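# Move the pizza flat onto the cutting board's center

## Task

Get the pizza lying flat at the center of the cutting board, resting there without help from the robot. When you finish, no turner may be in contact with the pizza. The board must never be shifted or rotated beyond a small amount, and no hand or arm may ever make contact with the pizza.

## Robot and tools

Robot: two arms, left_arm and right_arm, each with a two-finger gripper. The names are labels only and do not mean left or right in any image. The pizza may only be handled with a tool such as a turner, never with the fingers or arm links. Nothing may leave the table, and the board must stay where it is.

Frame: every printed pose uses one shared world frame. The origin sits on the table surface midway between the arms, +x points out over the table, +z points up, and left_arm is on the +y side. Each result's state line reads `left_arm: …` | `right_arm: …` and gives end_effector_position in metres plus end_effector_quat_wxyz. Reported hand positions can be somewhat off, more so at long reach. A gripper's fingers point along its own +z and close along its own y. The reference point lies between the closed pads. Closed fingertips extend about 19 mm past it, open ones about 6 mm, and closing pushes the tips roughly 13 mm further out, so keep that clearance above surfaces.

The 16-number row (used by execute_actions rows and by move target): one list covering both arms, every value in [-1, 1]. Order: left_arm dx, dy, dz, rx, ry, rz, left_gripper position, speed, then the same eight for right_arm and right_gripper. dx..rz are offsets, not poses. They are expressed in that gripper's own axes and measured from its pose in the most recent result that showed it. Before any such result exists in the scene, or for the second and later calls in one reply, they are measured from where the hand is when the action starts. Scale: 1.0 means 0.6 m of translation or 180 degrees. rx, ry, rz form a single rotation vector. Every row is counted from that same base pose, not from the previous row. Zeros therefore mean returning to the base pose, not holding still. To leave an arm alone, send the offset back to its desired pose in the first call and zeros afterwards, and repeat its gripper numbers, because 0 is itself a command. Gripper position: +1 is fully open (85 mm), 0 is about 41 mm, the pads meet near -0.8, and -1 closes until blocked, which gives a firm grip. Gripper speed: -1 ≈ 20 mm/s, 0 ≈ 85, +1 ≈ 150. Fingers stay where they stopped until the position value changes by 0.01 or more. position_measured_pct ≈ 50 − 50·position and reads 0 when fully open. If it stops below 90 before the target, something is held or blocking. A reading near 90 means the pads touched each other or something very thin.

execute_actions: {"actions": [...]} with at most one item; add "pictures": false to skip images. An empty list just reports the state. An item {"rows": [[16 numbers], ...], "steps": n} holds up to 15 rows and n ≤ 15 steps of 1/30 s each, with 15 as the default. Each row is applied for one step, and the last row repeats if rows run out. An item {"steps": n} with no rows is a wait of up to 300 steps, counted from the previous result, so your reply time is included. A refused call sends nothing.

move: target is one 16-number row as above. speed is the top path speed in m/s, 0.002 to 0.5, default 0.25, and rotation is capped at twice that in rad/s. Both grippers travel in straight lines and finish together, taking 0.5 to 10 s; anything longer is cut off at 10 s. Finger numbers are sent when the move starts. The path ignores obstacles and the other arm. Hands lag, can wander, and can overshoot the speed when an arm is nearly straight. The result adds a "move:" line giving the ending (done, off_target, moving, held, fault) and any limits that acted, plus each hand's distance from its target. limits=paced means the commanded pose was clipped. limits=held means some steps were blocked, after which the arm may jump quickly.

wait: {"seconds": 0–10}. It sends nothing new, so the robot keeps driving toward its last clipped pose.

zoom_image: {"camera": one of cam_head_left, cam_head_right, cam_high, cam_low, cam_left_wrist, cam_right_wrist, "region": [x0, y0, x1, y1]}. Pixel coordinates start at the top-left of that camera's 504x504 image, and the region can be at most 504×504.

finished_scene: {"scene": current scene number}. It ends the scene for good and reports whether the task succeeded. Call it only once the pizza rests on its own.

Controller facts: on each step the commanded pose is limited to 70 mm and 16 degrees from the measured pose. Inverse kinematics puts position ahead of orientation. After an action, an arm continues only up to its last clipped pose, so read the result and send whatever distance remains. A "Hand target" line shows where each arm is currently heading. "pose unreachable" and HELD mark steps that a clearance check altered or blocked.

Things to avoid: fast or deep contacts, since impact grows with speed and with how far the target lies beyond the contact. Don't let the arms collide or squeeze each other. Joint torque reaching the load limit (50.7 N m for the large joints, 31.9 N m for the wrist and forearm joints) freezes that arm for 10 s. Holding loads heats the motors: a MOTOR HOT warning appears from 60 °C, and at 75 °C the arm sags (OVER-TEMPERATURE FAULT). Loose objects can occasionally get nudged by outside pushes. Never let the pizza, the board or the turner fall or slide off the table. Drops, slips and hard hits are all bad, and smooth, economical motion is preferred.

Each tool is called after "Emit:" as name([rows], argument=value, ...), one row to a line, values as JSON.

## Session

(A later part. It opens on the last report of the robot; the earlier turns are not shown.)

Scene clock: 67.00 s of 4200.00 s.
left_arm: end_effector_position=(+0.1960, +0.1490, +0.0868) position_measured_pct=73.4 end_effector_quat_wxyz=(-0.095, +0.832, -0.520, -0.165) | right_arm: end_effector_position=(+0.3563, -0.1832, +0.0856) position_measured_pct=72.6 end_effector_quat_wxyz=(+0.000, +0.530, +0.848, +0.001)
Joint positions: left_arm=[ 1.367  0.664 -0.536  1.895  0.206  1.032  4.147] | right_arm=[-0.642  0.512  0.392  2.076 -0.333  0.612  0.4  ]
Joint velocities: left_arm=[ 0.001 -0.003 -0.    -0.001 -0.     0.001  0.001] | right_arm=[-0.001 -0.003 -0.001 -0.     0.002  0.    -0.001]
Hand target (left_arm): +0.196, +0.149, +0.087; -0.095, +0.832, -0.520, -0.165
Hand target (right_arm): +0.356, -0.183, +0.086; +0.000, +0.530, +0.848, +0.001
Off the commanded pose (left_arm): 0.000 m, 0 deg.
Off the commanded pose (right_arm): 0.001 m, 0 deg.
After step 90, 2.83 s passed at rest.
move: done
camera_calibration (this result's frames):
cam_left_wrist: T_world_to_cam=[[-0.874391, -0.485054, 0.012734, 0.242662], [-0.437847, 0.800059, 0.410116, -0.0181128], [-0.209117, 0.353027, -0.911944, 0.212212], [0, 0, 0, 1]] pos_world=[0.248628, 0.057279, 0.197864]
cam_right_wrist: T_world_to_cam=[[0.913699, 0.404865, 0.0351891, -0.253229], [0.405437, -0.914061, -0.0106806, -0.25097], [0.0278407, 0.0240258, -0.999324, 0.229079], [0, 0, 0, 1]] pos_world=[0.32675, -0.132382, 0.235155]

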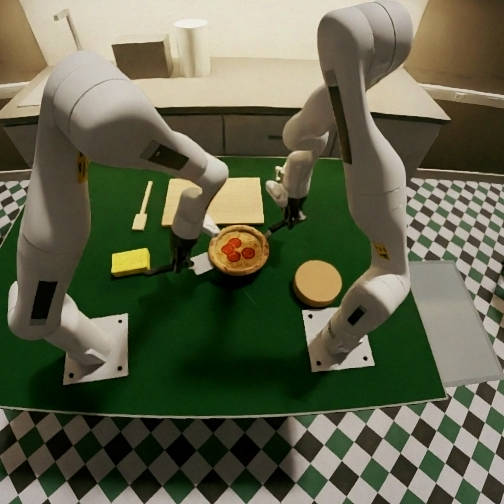

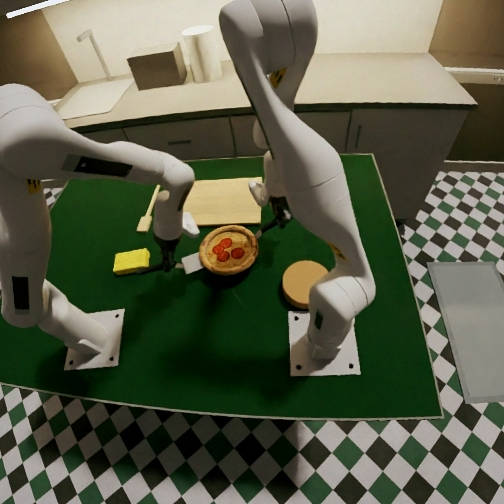

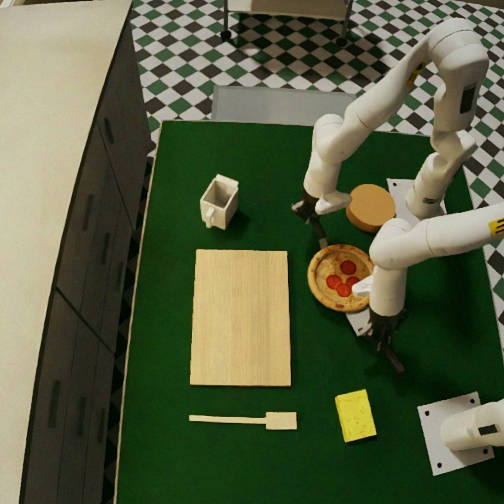

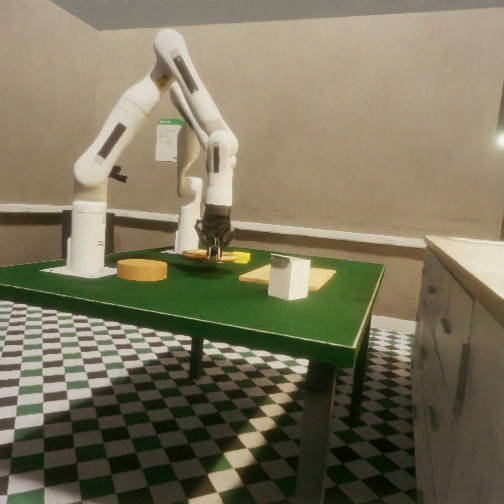

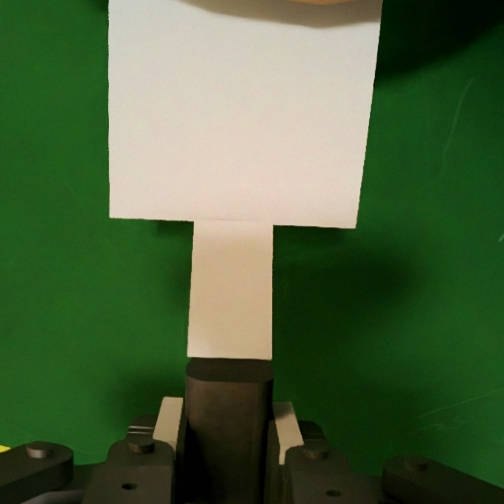

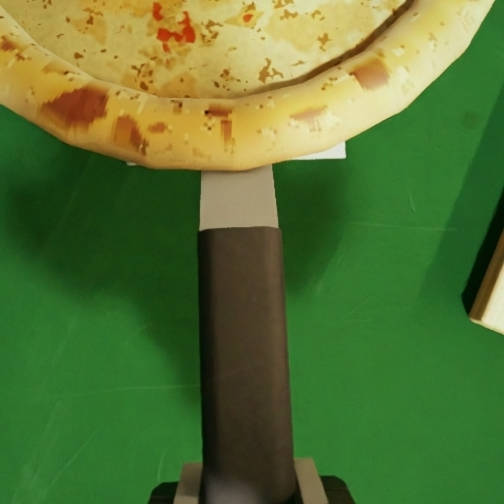

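Emit:
move(target=[0.0228,-0.21,-0.0124,0.027,-0.001,0.067,-1,0,-0.0097,0.0797,0,0,0,0.0722,-1,0], speed=0.09)

Emit:
move(target=[-0.0083,-0.2173,0,0.027,-0.001,0.067,-1,0,0.0238,0.0792,0,0,0,0.0722,-1,0], speed=0.09)

Emit:
move(target=[-0.0309,-0.2092,0.031,0.027,-0.001,0.067,-1,0,0.0563,0.071,0.02,0,0,0.0722,-1,0], speed=0.09)

Emit:
zoom_image(camera="cam_low", region=[220, 220, 350, 300])

Emit:
zoom_image(camera="cam_head_left", region=[140, 150, 300, 250])

Scene clock: 72.27 s of 4200.00 s.
left_arm: end_effector_position=(+0.3161, +0.1902, +0.0867) position_measured_pct=73.4 end_effector_quat_wxyz=(-0.114, +0.768, -0.611, -0.153) | right_arm: end_effector_position=(+0.4017, -0.1676, +0.0853) position_measured_pct=72.6 end_effector_quat_wxyz=(-0.000, +0.623, +0.782, +0.000)
Joint positions: left_arm=[ 1.143  0.733 -0.525  1.734  0.082  1.024  3.825] | right_arm=[-0.662  0.6    0.453  1.92  -0.391  0.709  0.218]
Joint velocities: left_arm=[-0.005  0.004 -0.001 -0.001  0.002  0.    -0.002] | right_arm=[ 0.001  0.003 -0.    -0.002 -0.     0.001 -0.001]
Hand target (left_arm): +0.316, +0.190, +0.087; -0.114, +0.768, -0.611, -0.153
Hand target (right_arm): +0.402, -0.167, +0.086; -0.000, +0.623, +0.782, +0.001
Off the commanded pose (left_arm): 0.000 m, 0 deg.
Off the commanded pose (right_arm): 0.000 m, 0 deg.
After step 90, 0.53 s passed at rest.
move: done
camera_calibration (this result's frames):
cam_left_wrist: T_world_to_cam=[[-0.961331, -0.27512, 0.0122876, 0.355273], [-0.246073, 0.878154, 0.410236, -0.0740249], [-0.123655, 0.391349, -0.911897, 0.188404], [0, 0, 0, 1]] pos_world=[0.346617, 0.0890165, 0.197807]
cam_right_wrist: T_world_to_cam=[[0.981338, 0.189171, 0.0344875, -0.364272], [0.189641, -0.981794, -0.0108544, -0.179775], [0.0318063, 0.0171921, -0.999346, 0.224413], [0, 0, 0, 1]] pos_world=[0.384429, -0.111451, 0.234877]

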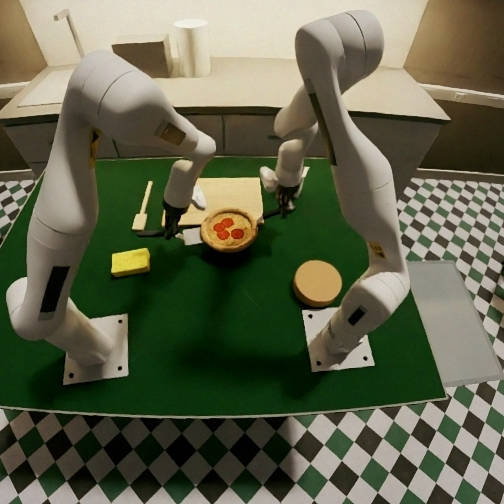

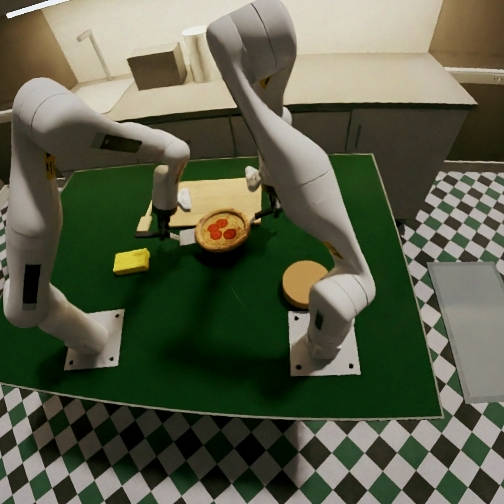

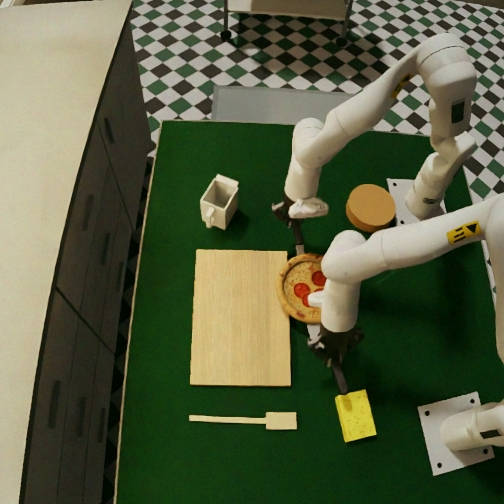

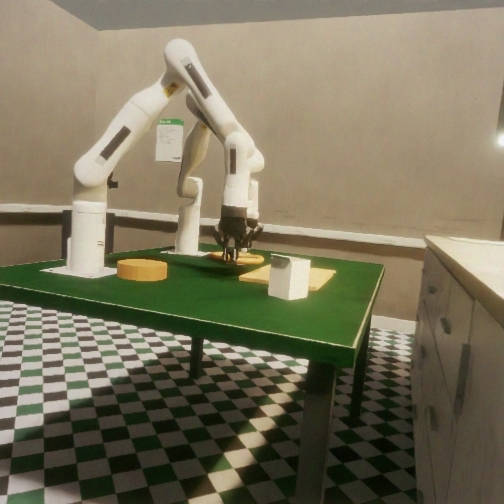

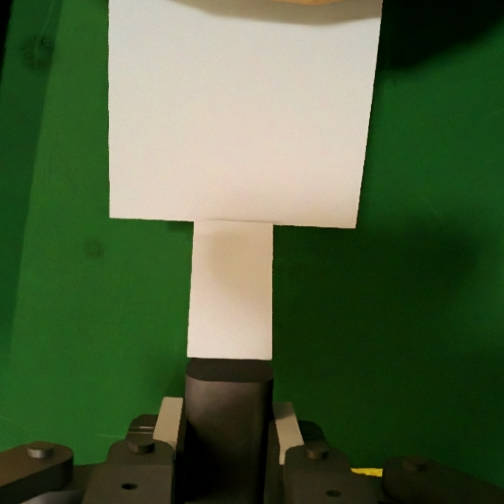

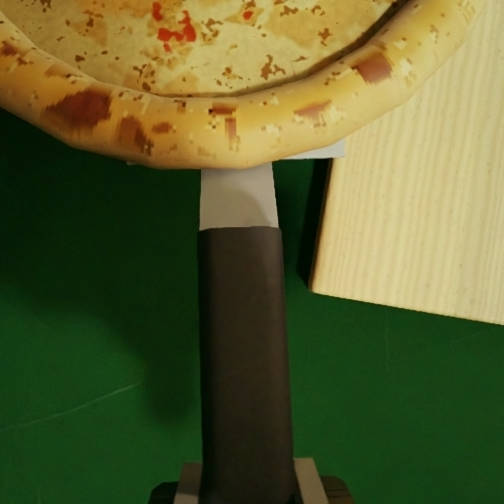

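Scene clock: 74.03 s of 4200.00 s.
left_arm: end_effector_position=(+0.4420, +0.2238, +0.0867) position_measured_pct=73.4 end_effector_quat_wxyz=(+0.130, -0.694, +0.695, +0.139) | right_arm: end_effector_position=(+0.4446, -0.1431, +0.0850) position_measured_pct=72.6 end_effector_quat_wxyz=(-0.000, +0.707, +0.707, +0.000)
Joint positions: left_arm=[ 0.926  0.835 -0.481  1.483 -0.     1.044  3.521] | right_arm=[-0.693  0.694  0.514  1.752 -0.449  0.814  0.003]
Joint velocities: left_arm=[-0.004  0.004 -0.001 -0.002  0.002  0.001 -0.002] | right_arm=[ 0.     0.002  0.    -0.001  0.     0.001 -0.001]
Hand target (left_arm): +0.442, +0.224, +0.087; -0.131, +0.694, -0.694, -0.139
Hand target (right_arm): +0.445, -0.143, +0.085; -0.000, +0.707, +0.707, +0.001
Off the commanded pose (left_arm): 0.001 m, 0 deg.
Off the commanded pose (right_arm): 0.000 m, 0 deg.
move: done
camera_calibration (this result's frames):
cam_left_wrist: T_world_to_cam=[[-0.99862, -0.0510501, 0.0122963, 0.451881], [-0.0415128, 0.910926, 0.410476, -0.170278], [-0.0321558, 0.409399, -0.911789, 0.14627], [0, 0, 0, 1]] pos_world=[0.448893, 0.118296, 0.197706]
cam_right_wrist: T_world_to_cam=[[0.998779, -0.0361779, 0.0336337, -0.450944], [-0.0358295, -0.999298, -0.0109045, -0.0661028], [0.0340046, 0.00968615, -0.999375, 0.220233], [0, 0, 0, 1]] pos_world=[0.440537, -0.0845038, 0.234541]

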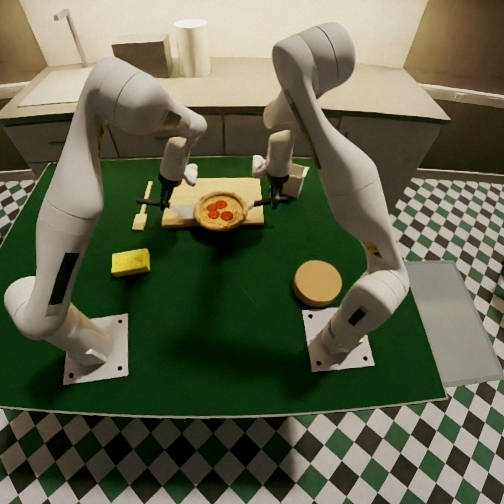

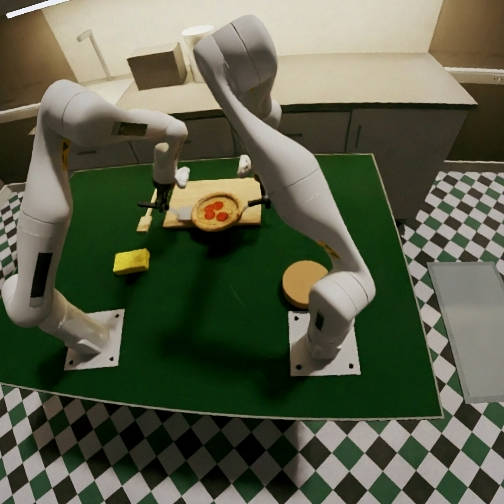

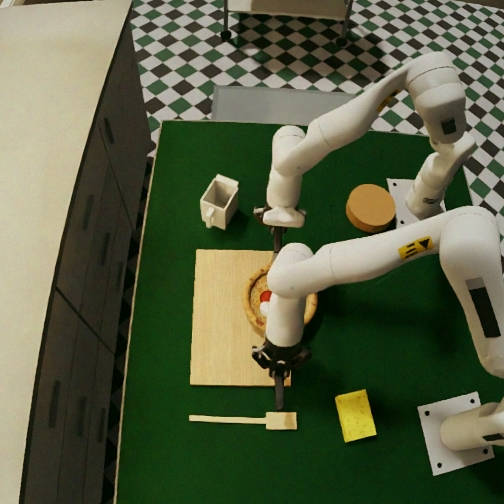

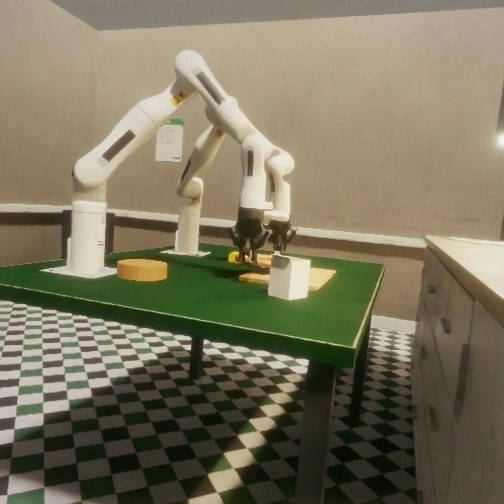

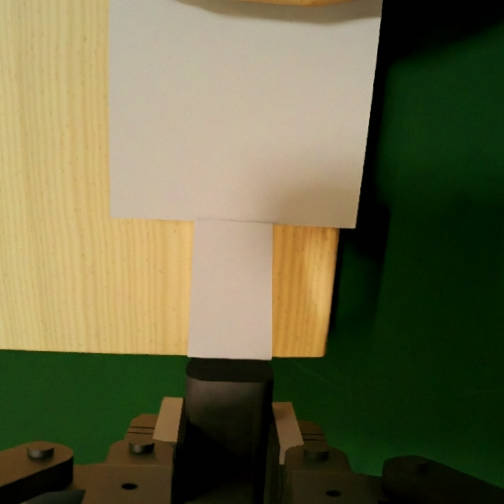

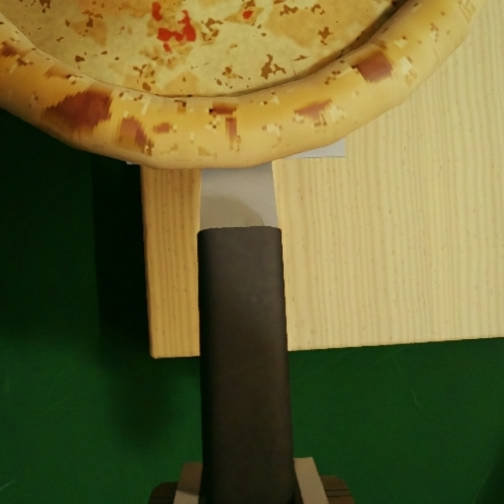

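Scene clock: 75.80 s of 4200.00 s.
left_arm: end_effector_position=(+0.5672, +0.2476, +0.0744) position_measured_pct=73.4 end_effector_quat_wxyz=(+0.145, -0.610, +0.769, +0.124) | right_arm: end_effector_position=(+0.4870, -0.1094, +0.0726) position_measured_pct=72.6 end_effector_quat_wxyz=(-0.001, +0.783, +0.622, -0.000)
Joint positions: left_arm=[ 0.73   0.99  -0.412  1.146 -0.045  1.092  3.241] | right_arm=[-0.718  0.818  0.561  1.569 -0.517  0.908 -0.234]
Joint velocities: left_arm=[-0.004  0.006 -0.    -0.002  0.002  0.001 -0.001] | right_arm=[-0.001  0.002 -0.001 -0.001  0.001  0.    -0.001]
Hand target (left_arm): +0.567, +0.248, +0.075; +0.145, -0.610, +0.769, +0.124
Hand target (right_arm): +0.487, -0.109, +0.073; -0.001, +0.783, +0.622, +0.000
Off the commanded pose (left_arm): 0.001 m, 0 deg.
Off the commanded pose (right_arm): 0.001 m, 0 deg.
move: done
camera_calibration (this result's frames):
cam_left_wrist: T_world_to_cam=[[-0.984405, 0.175464, 0.0126484, 0.514015], [0.165124, 0.896805, 0.410457, -0.295404], [0.0606775, 0.406145, -0.911792, 0.0775064], [0, 0, 0, 1]] pos_world=[0.550074, 0.14325, 0.185419]
cam_right_wrist: T_world_to_cam=[[0.965154, -0.259637, 0.0326502, -0.49961], [-0.259428, -0.965705, -0.0105548, 0.0815079], [0.0342709, 0.00171667, -0.999411, 0.205027], [0, 0, 0, 1]] pos_world=[0.496319, -0.0513566, 0.222079]

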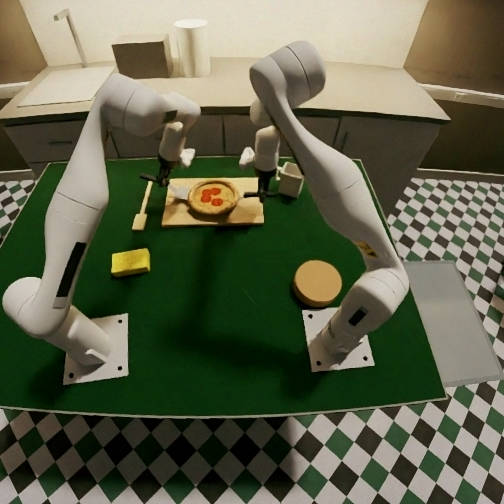

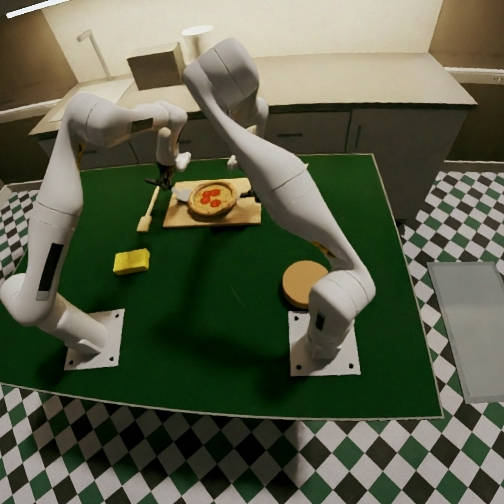

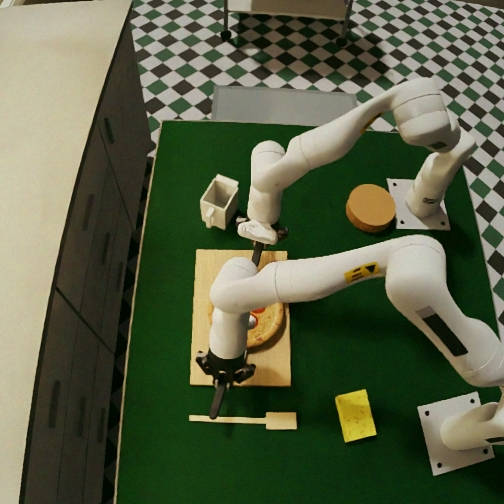

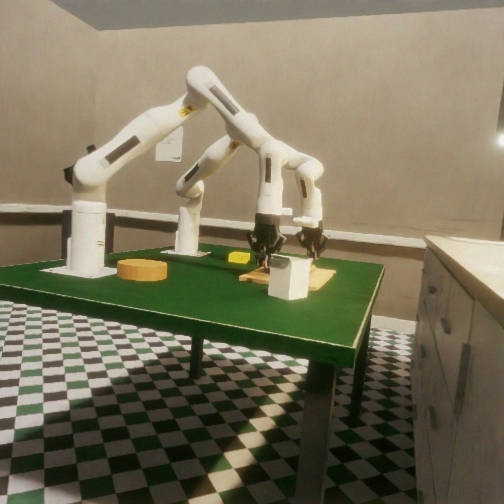

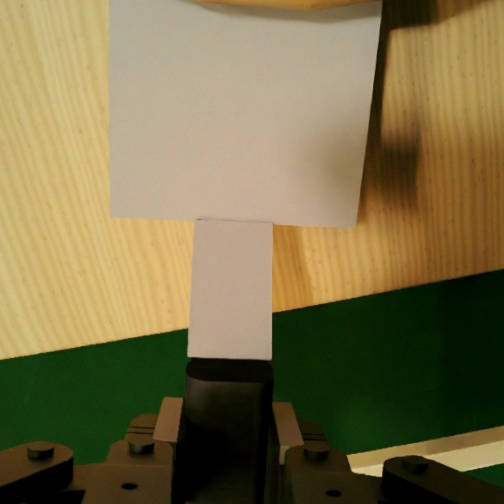

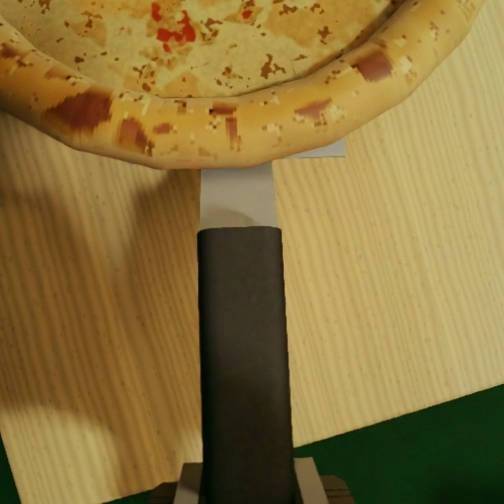

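Region (220, 220, 350, 300) of cam_low's 504x504 image, scaled by 3.877, with more detail than that image has; it fills the top 310 rows of this view, and the rest is white.

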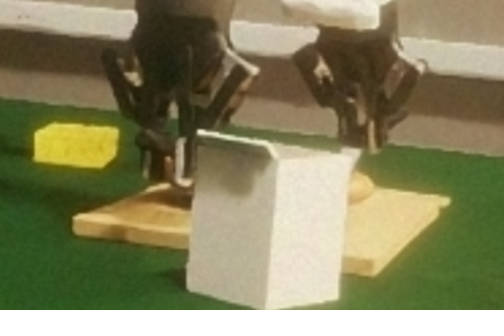

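Region (140, 150, 300, 250) of cam_head_left's 504x504 image, scaled by 3.150, with more detail than that image has; it fills the top 315 rows of this view, and the rest is white.

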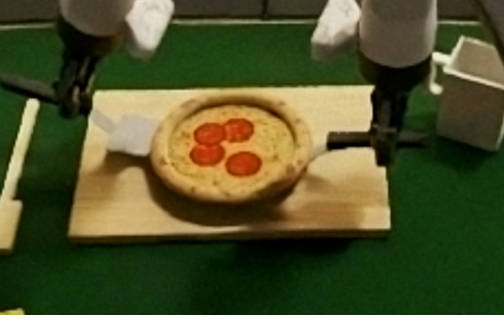

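Emit:
move(target=[0.002,-0.024,0.019,0,0,0,-1,0,0.006,0.024,0.003,0,-0.016,0,-1,0], speed=0.03)

Emit:
move(target=[-0.1,0,0.0405,0,0,0,-1,0,-0.05,0,0.0025,0,0,0,-1,0], speed=0.05)

Emit:
zoom_image(camera="cam_head_left", region=[140, 150, 300, 250])

Scene clock: 80.53 s of 4200.00 s.
left_arm: end_effector_position=(+0.5814, +0.2474, +0.0628) position_measured_pct=73.4 end_effector_quat_wxyz=(+0.145, -0.610, +0.769, +0.124) | right_arm: end_effector_position=(+0.5015, -0.1092, +0.0704) position_measured_pct=72.6 end_effector_quat_wxyz=(+0.015, +0.782, +0.622, -0.020)
Joint positions: left_arm=[ 0.709  1.034 -0.405  1.083 -0.04   1.108  3.237] | right_arm=[-0.727  0.869  0.587  1.479 -0.485  0.974 -0.279]
Joint velocities: left_arm=[-0.001  0.004 -0.    -0.003  0.001  0.001  0.   ] | right_arm=[-0.002  0.005 -0.    -0.005  0.001  0.004 -0.002]
Hand target (left_arm): +0.582, +0.247, +0.063; +0.145, -0.610, +0.769, +0.124
Hand target (right_arm): +0.502, -0.109, +0.071; +0.015, +0.782, +0.622, -0.020
Off the commanded pose (left_arm): 0.001 m, 0 deg.
Off the commanded pose (right_arm): 0.000 m, 0 deg.
After step 90, 0.67 s passed at rest.
move: done
camera_calibration (this result's frames):
cam_left_wrist: T_world_to_cam=[[-0.984369, 0.175616, 0.0132737, 0.52815], [0.16552, 0.89676, 0.410395, -0.293021], [0.0601685, 0.406178, -0.911811, 0.0664749], [0, 0, 0, 1]] pos_world=[0.564396, 0.143018, 0.173857]
cam_right_wrist: T_world_to_cam=[[0.965614, -0.257789, 0.0336728, -0.513639], [-0.259026, -0.96505, 0.0397962, 0.0817927], [0.0222369, -0.0471499, -0.99864, 0.203062], [0, 0, 0, 1]] pos_world=[0.512648, -0.0439023, 0.216827]

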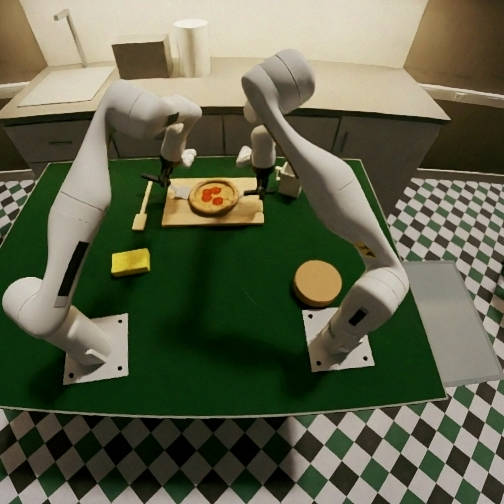

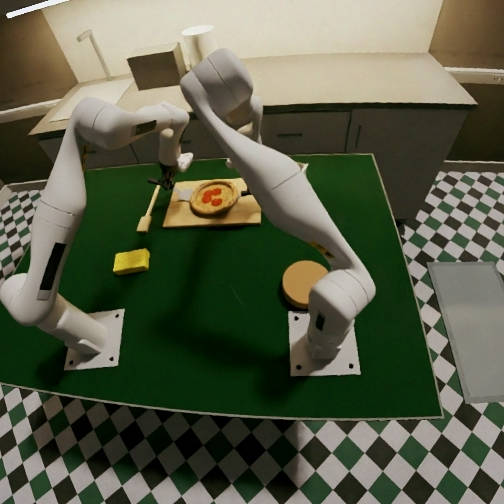

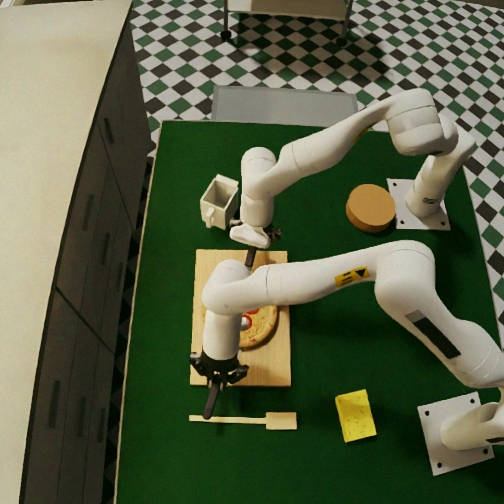

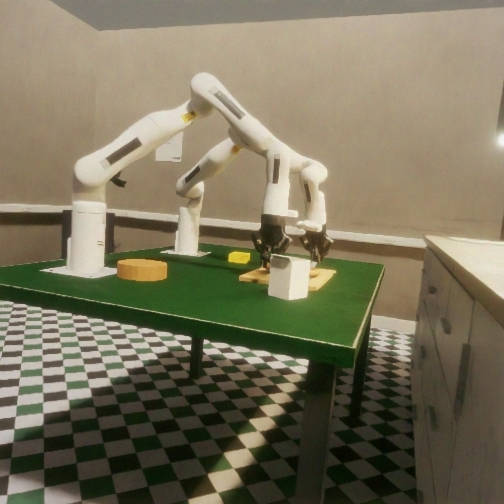

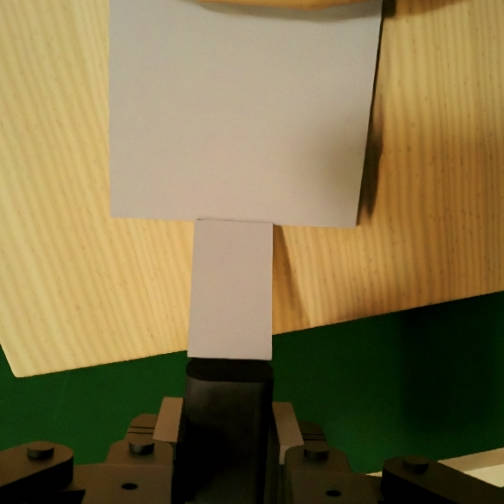

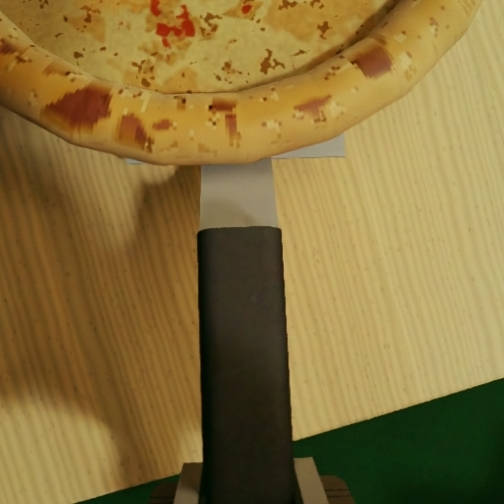

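Scene clock: 82.10 s of 4200.00 s.
left_arm: end_effector_position=(+0.5960, +0.3104, +0.0624) position_measured_pct=73.4 end_effector_quat_wxyz=(+0.145, -0.610, +0.769, +0.124) | right_arm: end_effector_position=(+0.4945, -0.1386, +0.0701) position_measured_pct=72.6 end_effector_quat_wxyz=(+0.015, +0.782, +0.622, -0.021)
Joint positions: left_arm=[ 0.612  1.019 -0.405  1.121 -0.048  1.047  3.146] | right_arm=[-0.694  0.839  0.585  1.548 -0.481  0.934 -0.223]
Joint velocities: left_arm=[-0.002 -0.     0.    -0.     0.002 -0.    -0.001] | right_arm=[ 0.002 -0.001  0.002  0.    -0.001 -0.     0.001]
Hand target (left_arm): +0.596, +0.311, +0.063; +0.145, -0.610, +0.769, +0.124
Hand target (right_arm): +0.495, -0.138, +0.071; +0.015, +0.782, +0.622, -0.020
Off the commanded pose (left_arm): 0.000 m, 0 deg.
Off the commanded pose (right_arm): 0.001 m, 0 deg.
move: done
camera_calibration (this result's frames):
cam_left_wrist: T_world_to_cam=[[-0.984324, 0.175813, 0.0140075, 0.531256], [0.165969, 0.896483, 0.41082, -0.351979], [0.0596699, 0.406704, -0.911609, 0.0397444], [0, 0, 0, 1]] pos_world=[0.578974, 0.205977, 0.17339]
cam_right_wrist: T_world_to_cam=[[0.965676, -0.257625, 0.033152, -0.514352], [-0.258863, -0.965044, 0.0409822, 0.05141], [0.0214351, -0.0481574, -0.99861, 0.201698], [0, 0, 0, 1]] pos_world=[0.505682, -0.0731837, 0.216362]

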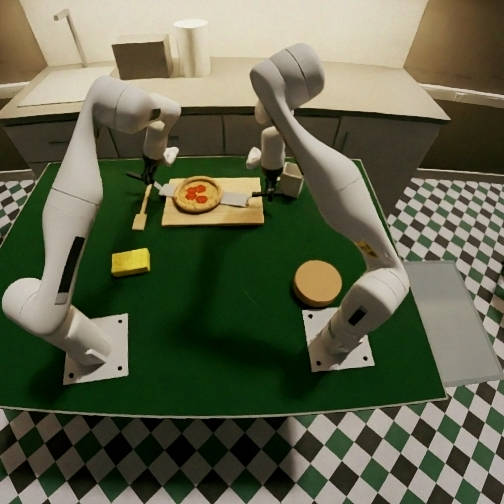

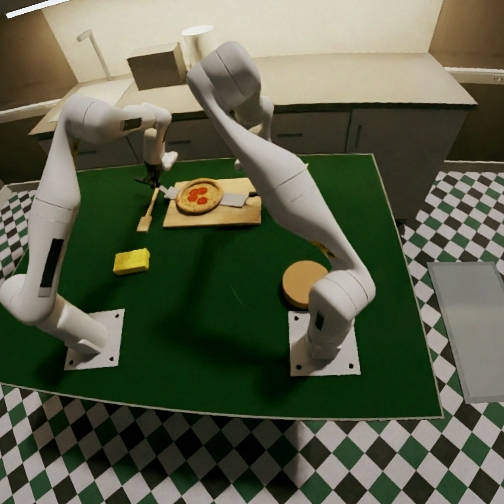

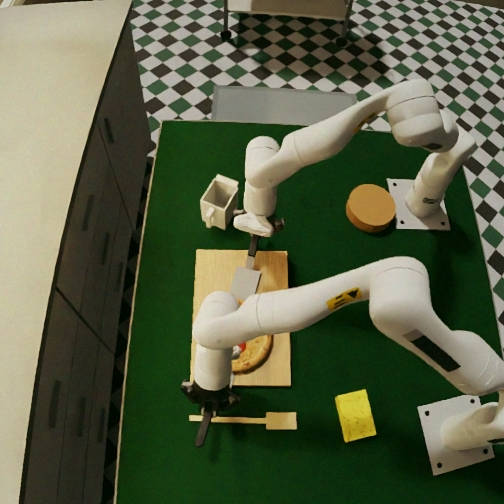

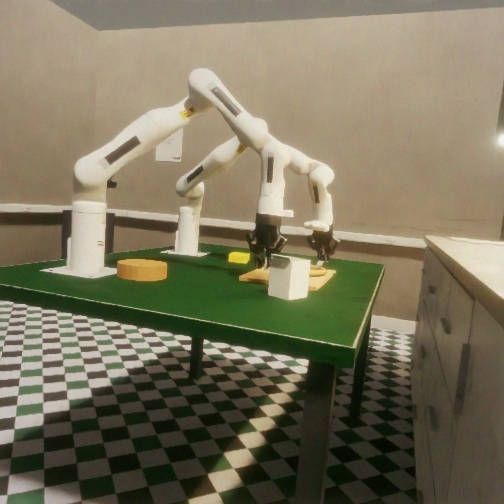

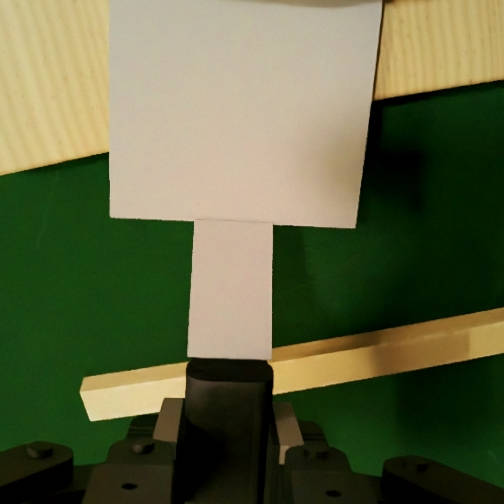

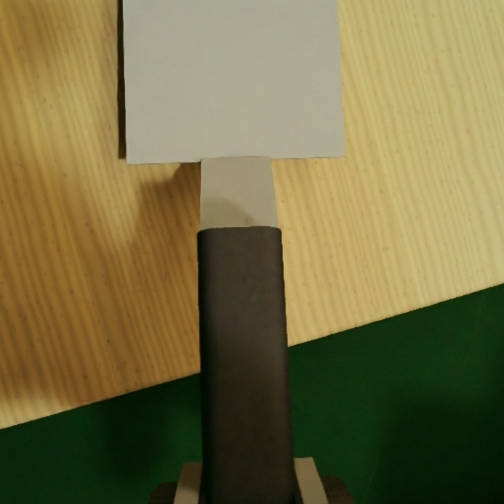

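Region (140, 150, 300, 250) of cam_head_left's 504x504 image, scaled by 3.150, with more detail than that image has; it fills the top 315 rows of this view, and the rest is white.

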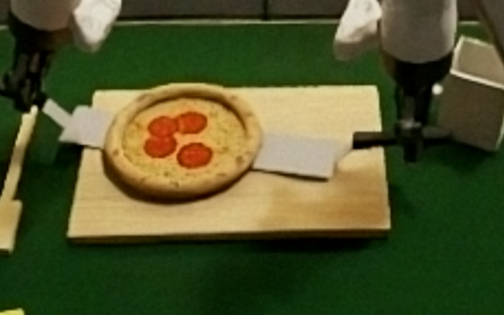

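Emit:
move(target=[0.1,0,-0.0415,0,0,0,-1,0,-0.13,-0.03,0.006,0,0,0,-1,0], speed=0.05)

Emit:
zoom_image(camera="cam_head_left", region=[140, 150, 300, 250])

Scene clock: 86.10 s of 4200.00 s.
left_arm: end_effector_position=(+0.5807, +0.2474, +0.0622) position_measured_pct=73.4 end_effector_quat_wxyz=(+0.145, -0.610, +0.769, +0.125) | right_arm: end_effector_position=(+0.4594, -0.2107, +0.0707) position_measured_pct=72.6 end_effector_quat_wxyz=(+0.015, +0.782, +0.622, -0.021)
Joint positions: left_arm=[ 0.71   1.035 -0.405  1.084 -0.04   1.109  3.237] | right_arm=[-0.613  0.746  0.582  1.752 -0.471  0.814 -0.077]
Joint velocities: left_arm=[ 0.001  0.    -0.001  0.    -0.002  0.     0.001] | right_arm=[ 0.    -0.003 -0.002  0.001 -0.001 -0.003  0.001]
Hand target (left_arm): +0.581, +0.247, +0.063; +0.145, -0.610, +0.769, +0.124
Hand target (right_arm): +0.459, -0.211, +0.071; +0.015, +0.782, +0.622, -0.021
Off the commanded pose (left_arm): 0.001 m, 0 deg.
Off the commanded pose (right_arm): 0.000 m, 0 deg.
move: done
camera_calibration (this result's frames):
cam_left_wrist: T_world_to_cam=[[-0.984363, 0.175462, 0.0155734, 0.527348], [0.166282, 0.896397, 0.410881, -0.293073], [0.0581341, 0.407046, -0.911556, 0.0668779], [0, 0, 0, 1]] pos_world=[0.563947, 0.142958, 0.173169]
cam_right_wrist: T_world_to_cam=[[0.965659, -0.257618, 0.033698, -0.499082], [-0.258899, -0.965003, 0.0417245, -0.0273086], [0.0217697, -0.049016, -0.998561, 0.199277], [0, 0, 0, 1]] pos_world=[0.470535, -0.145158, 0.216948]

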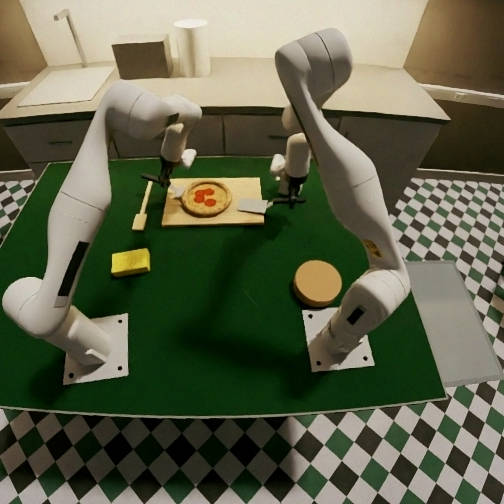

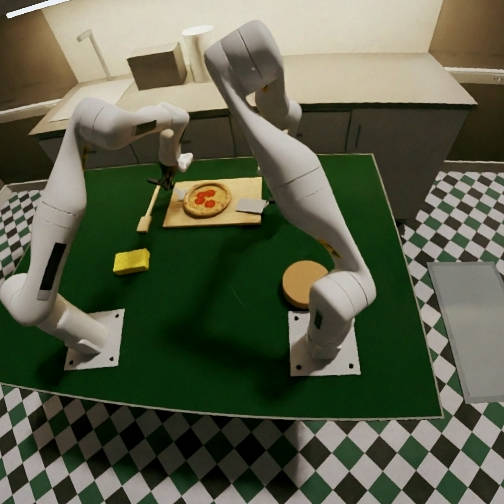

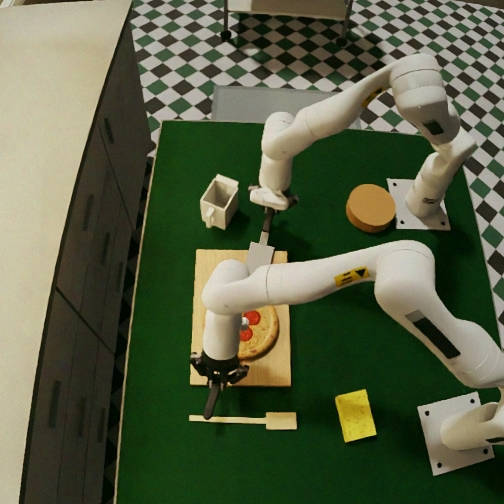

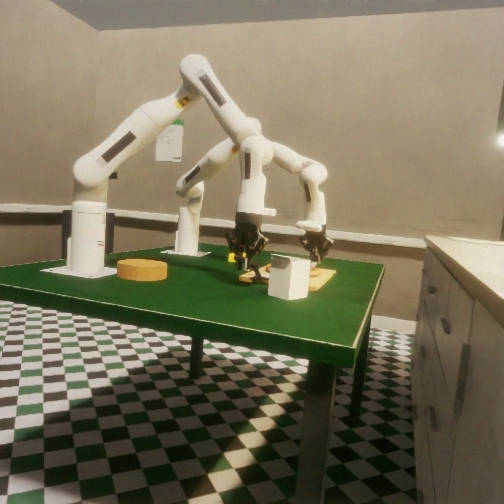

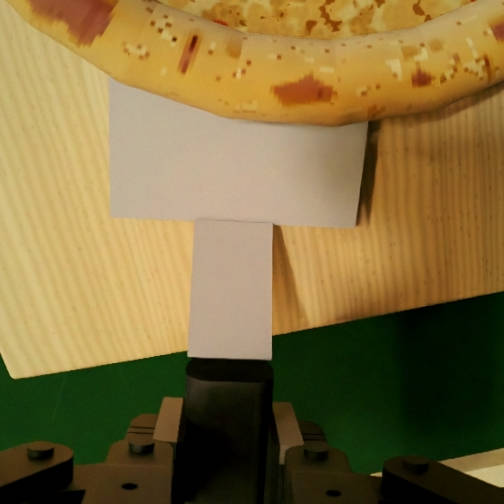

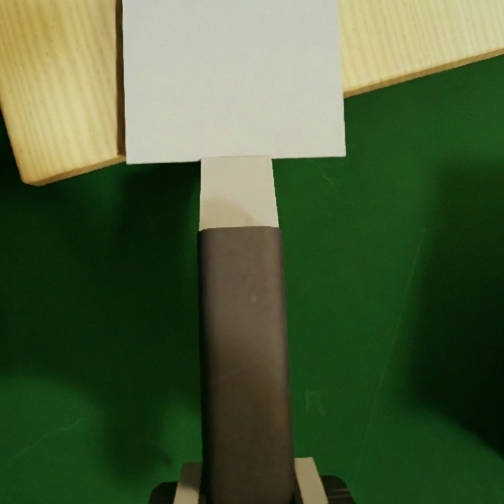

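Region (140, 150, 300, 250) of cam_head_left's 504x504 image, scaled by 3.150, with more detail than that image has; it fills the top 315 rows of this view, and the rest is white.

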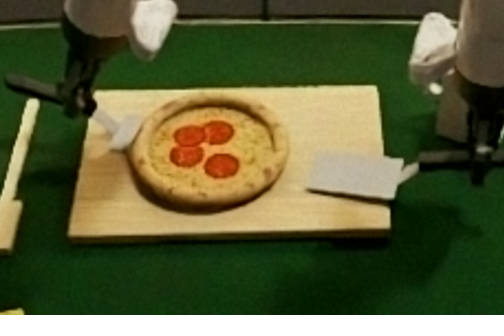

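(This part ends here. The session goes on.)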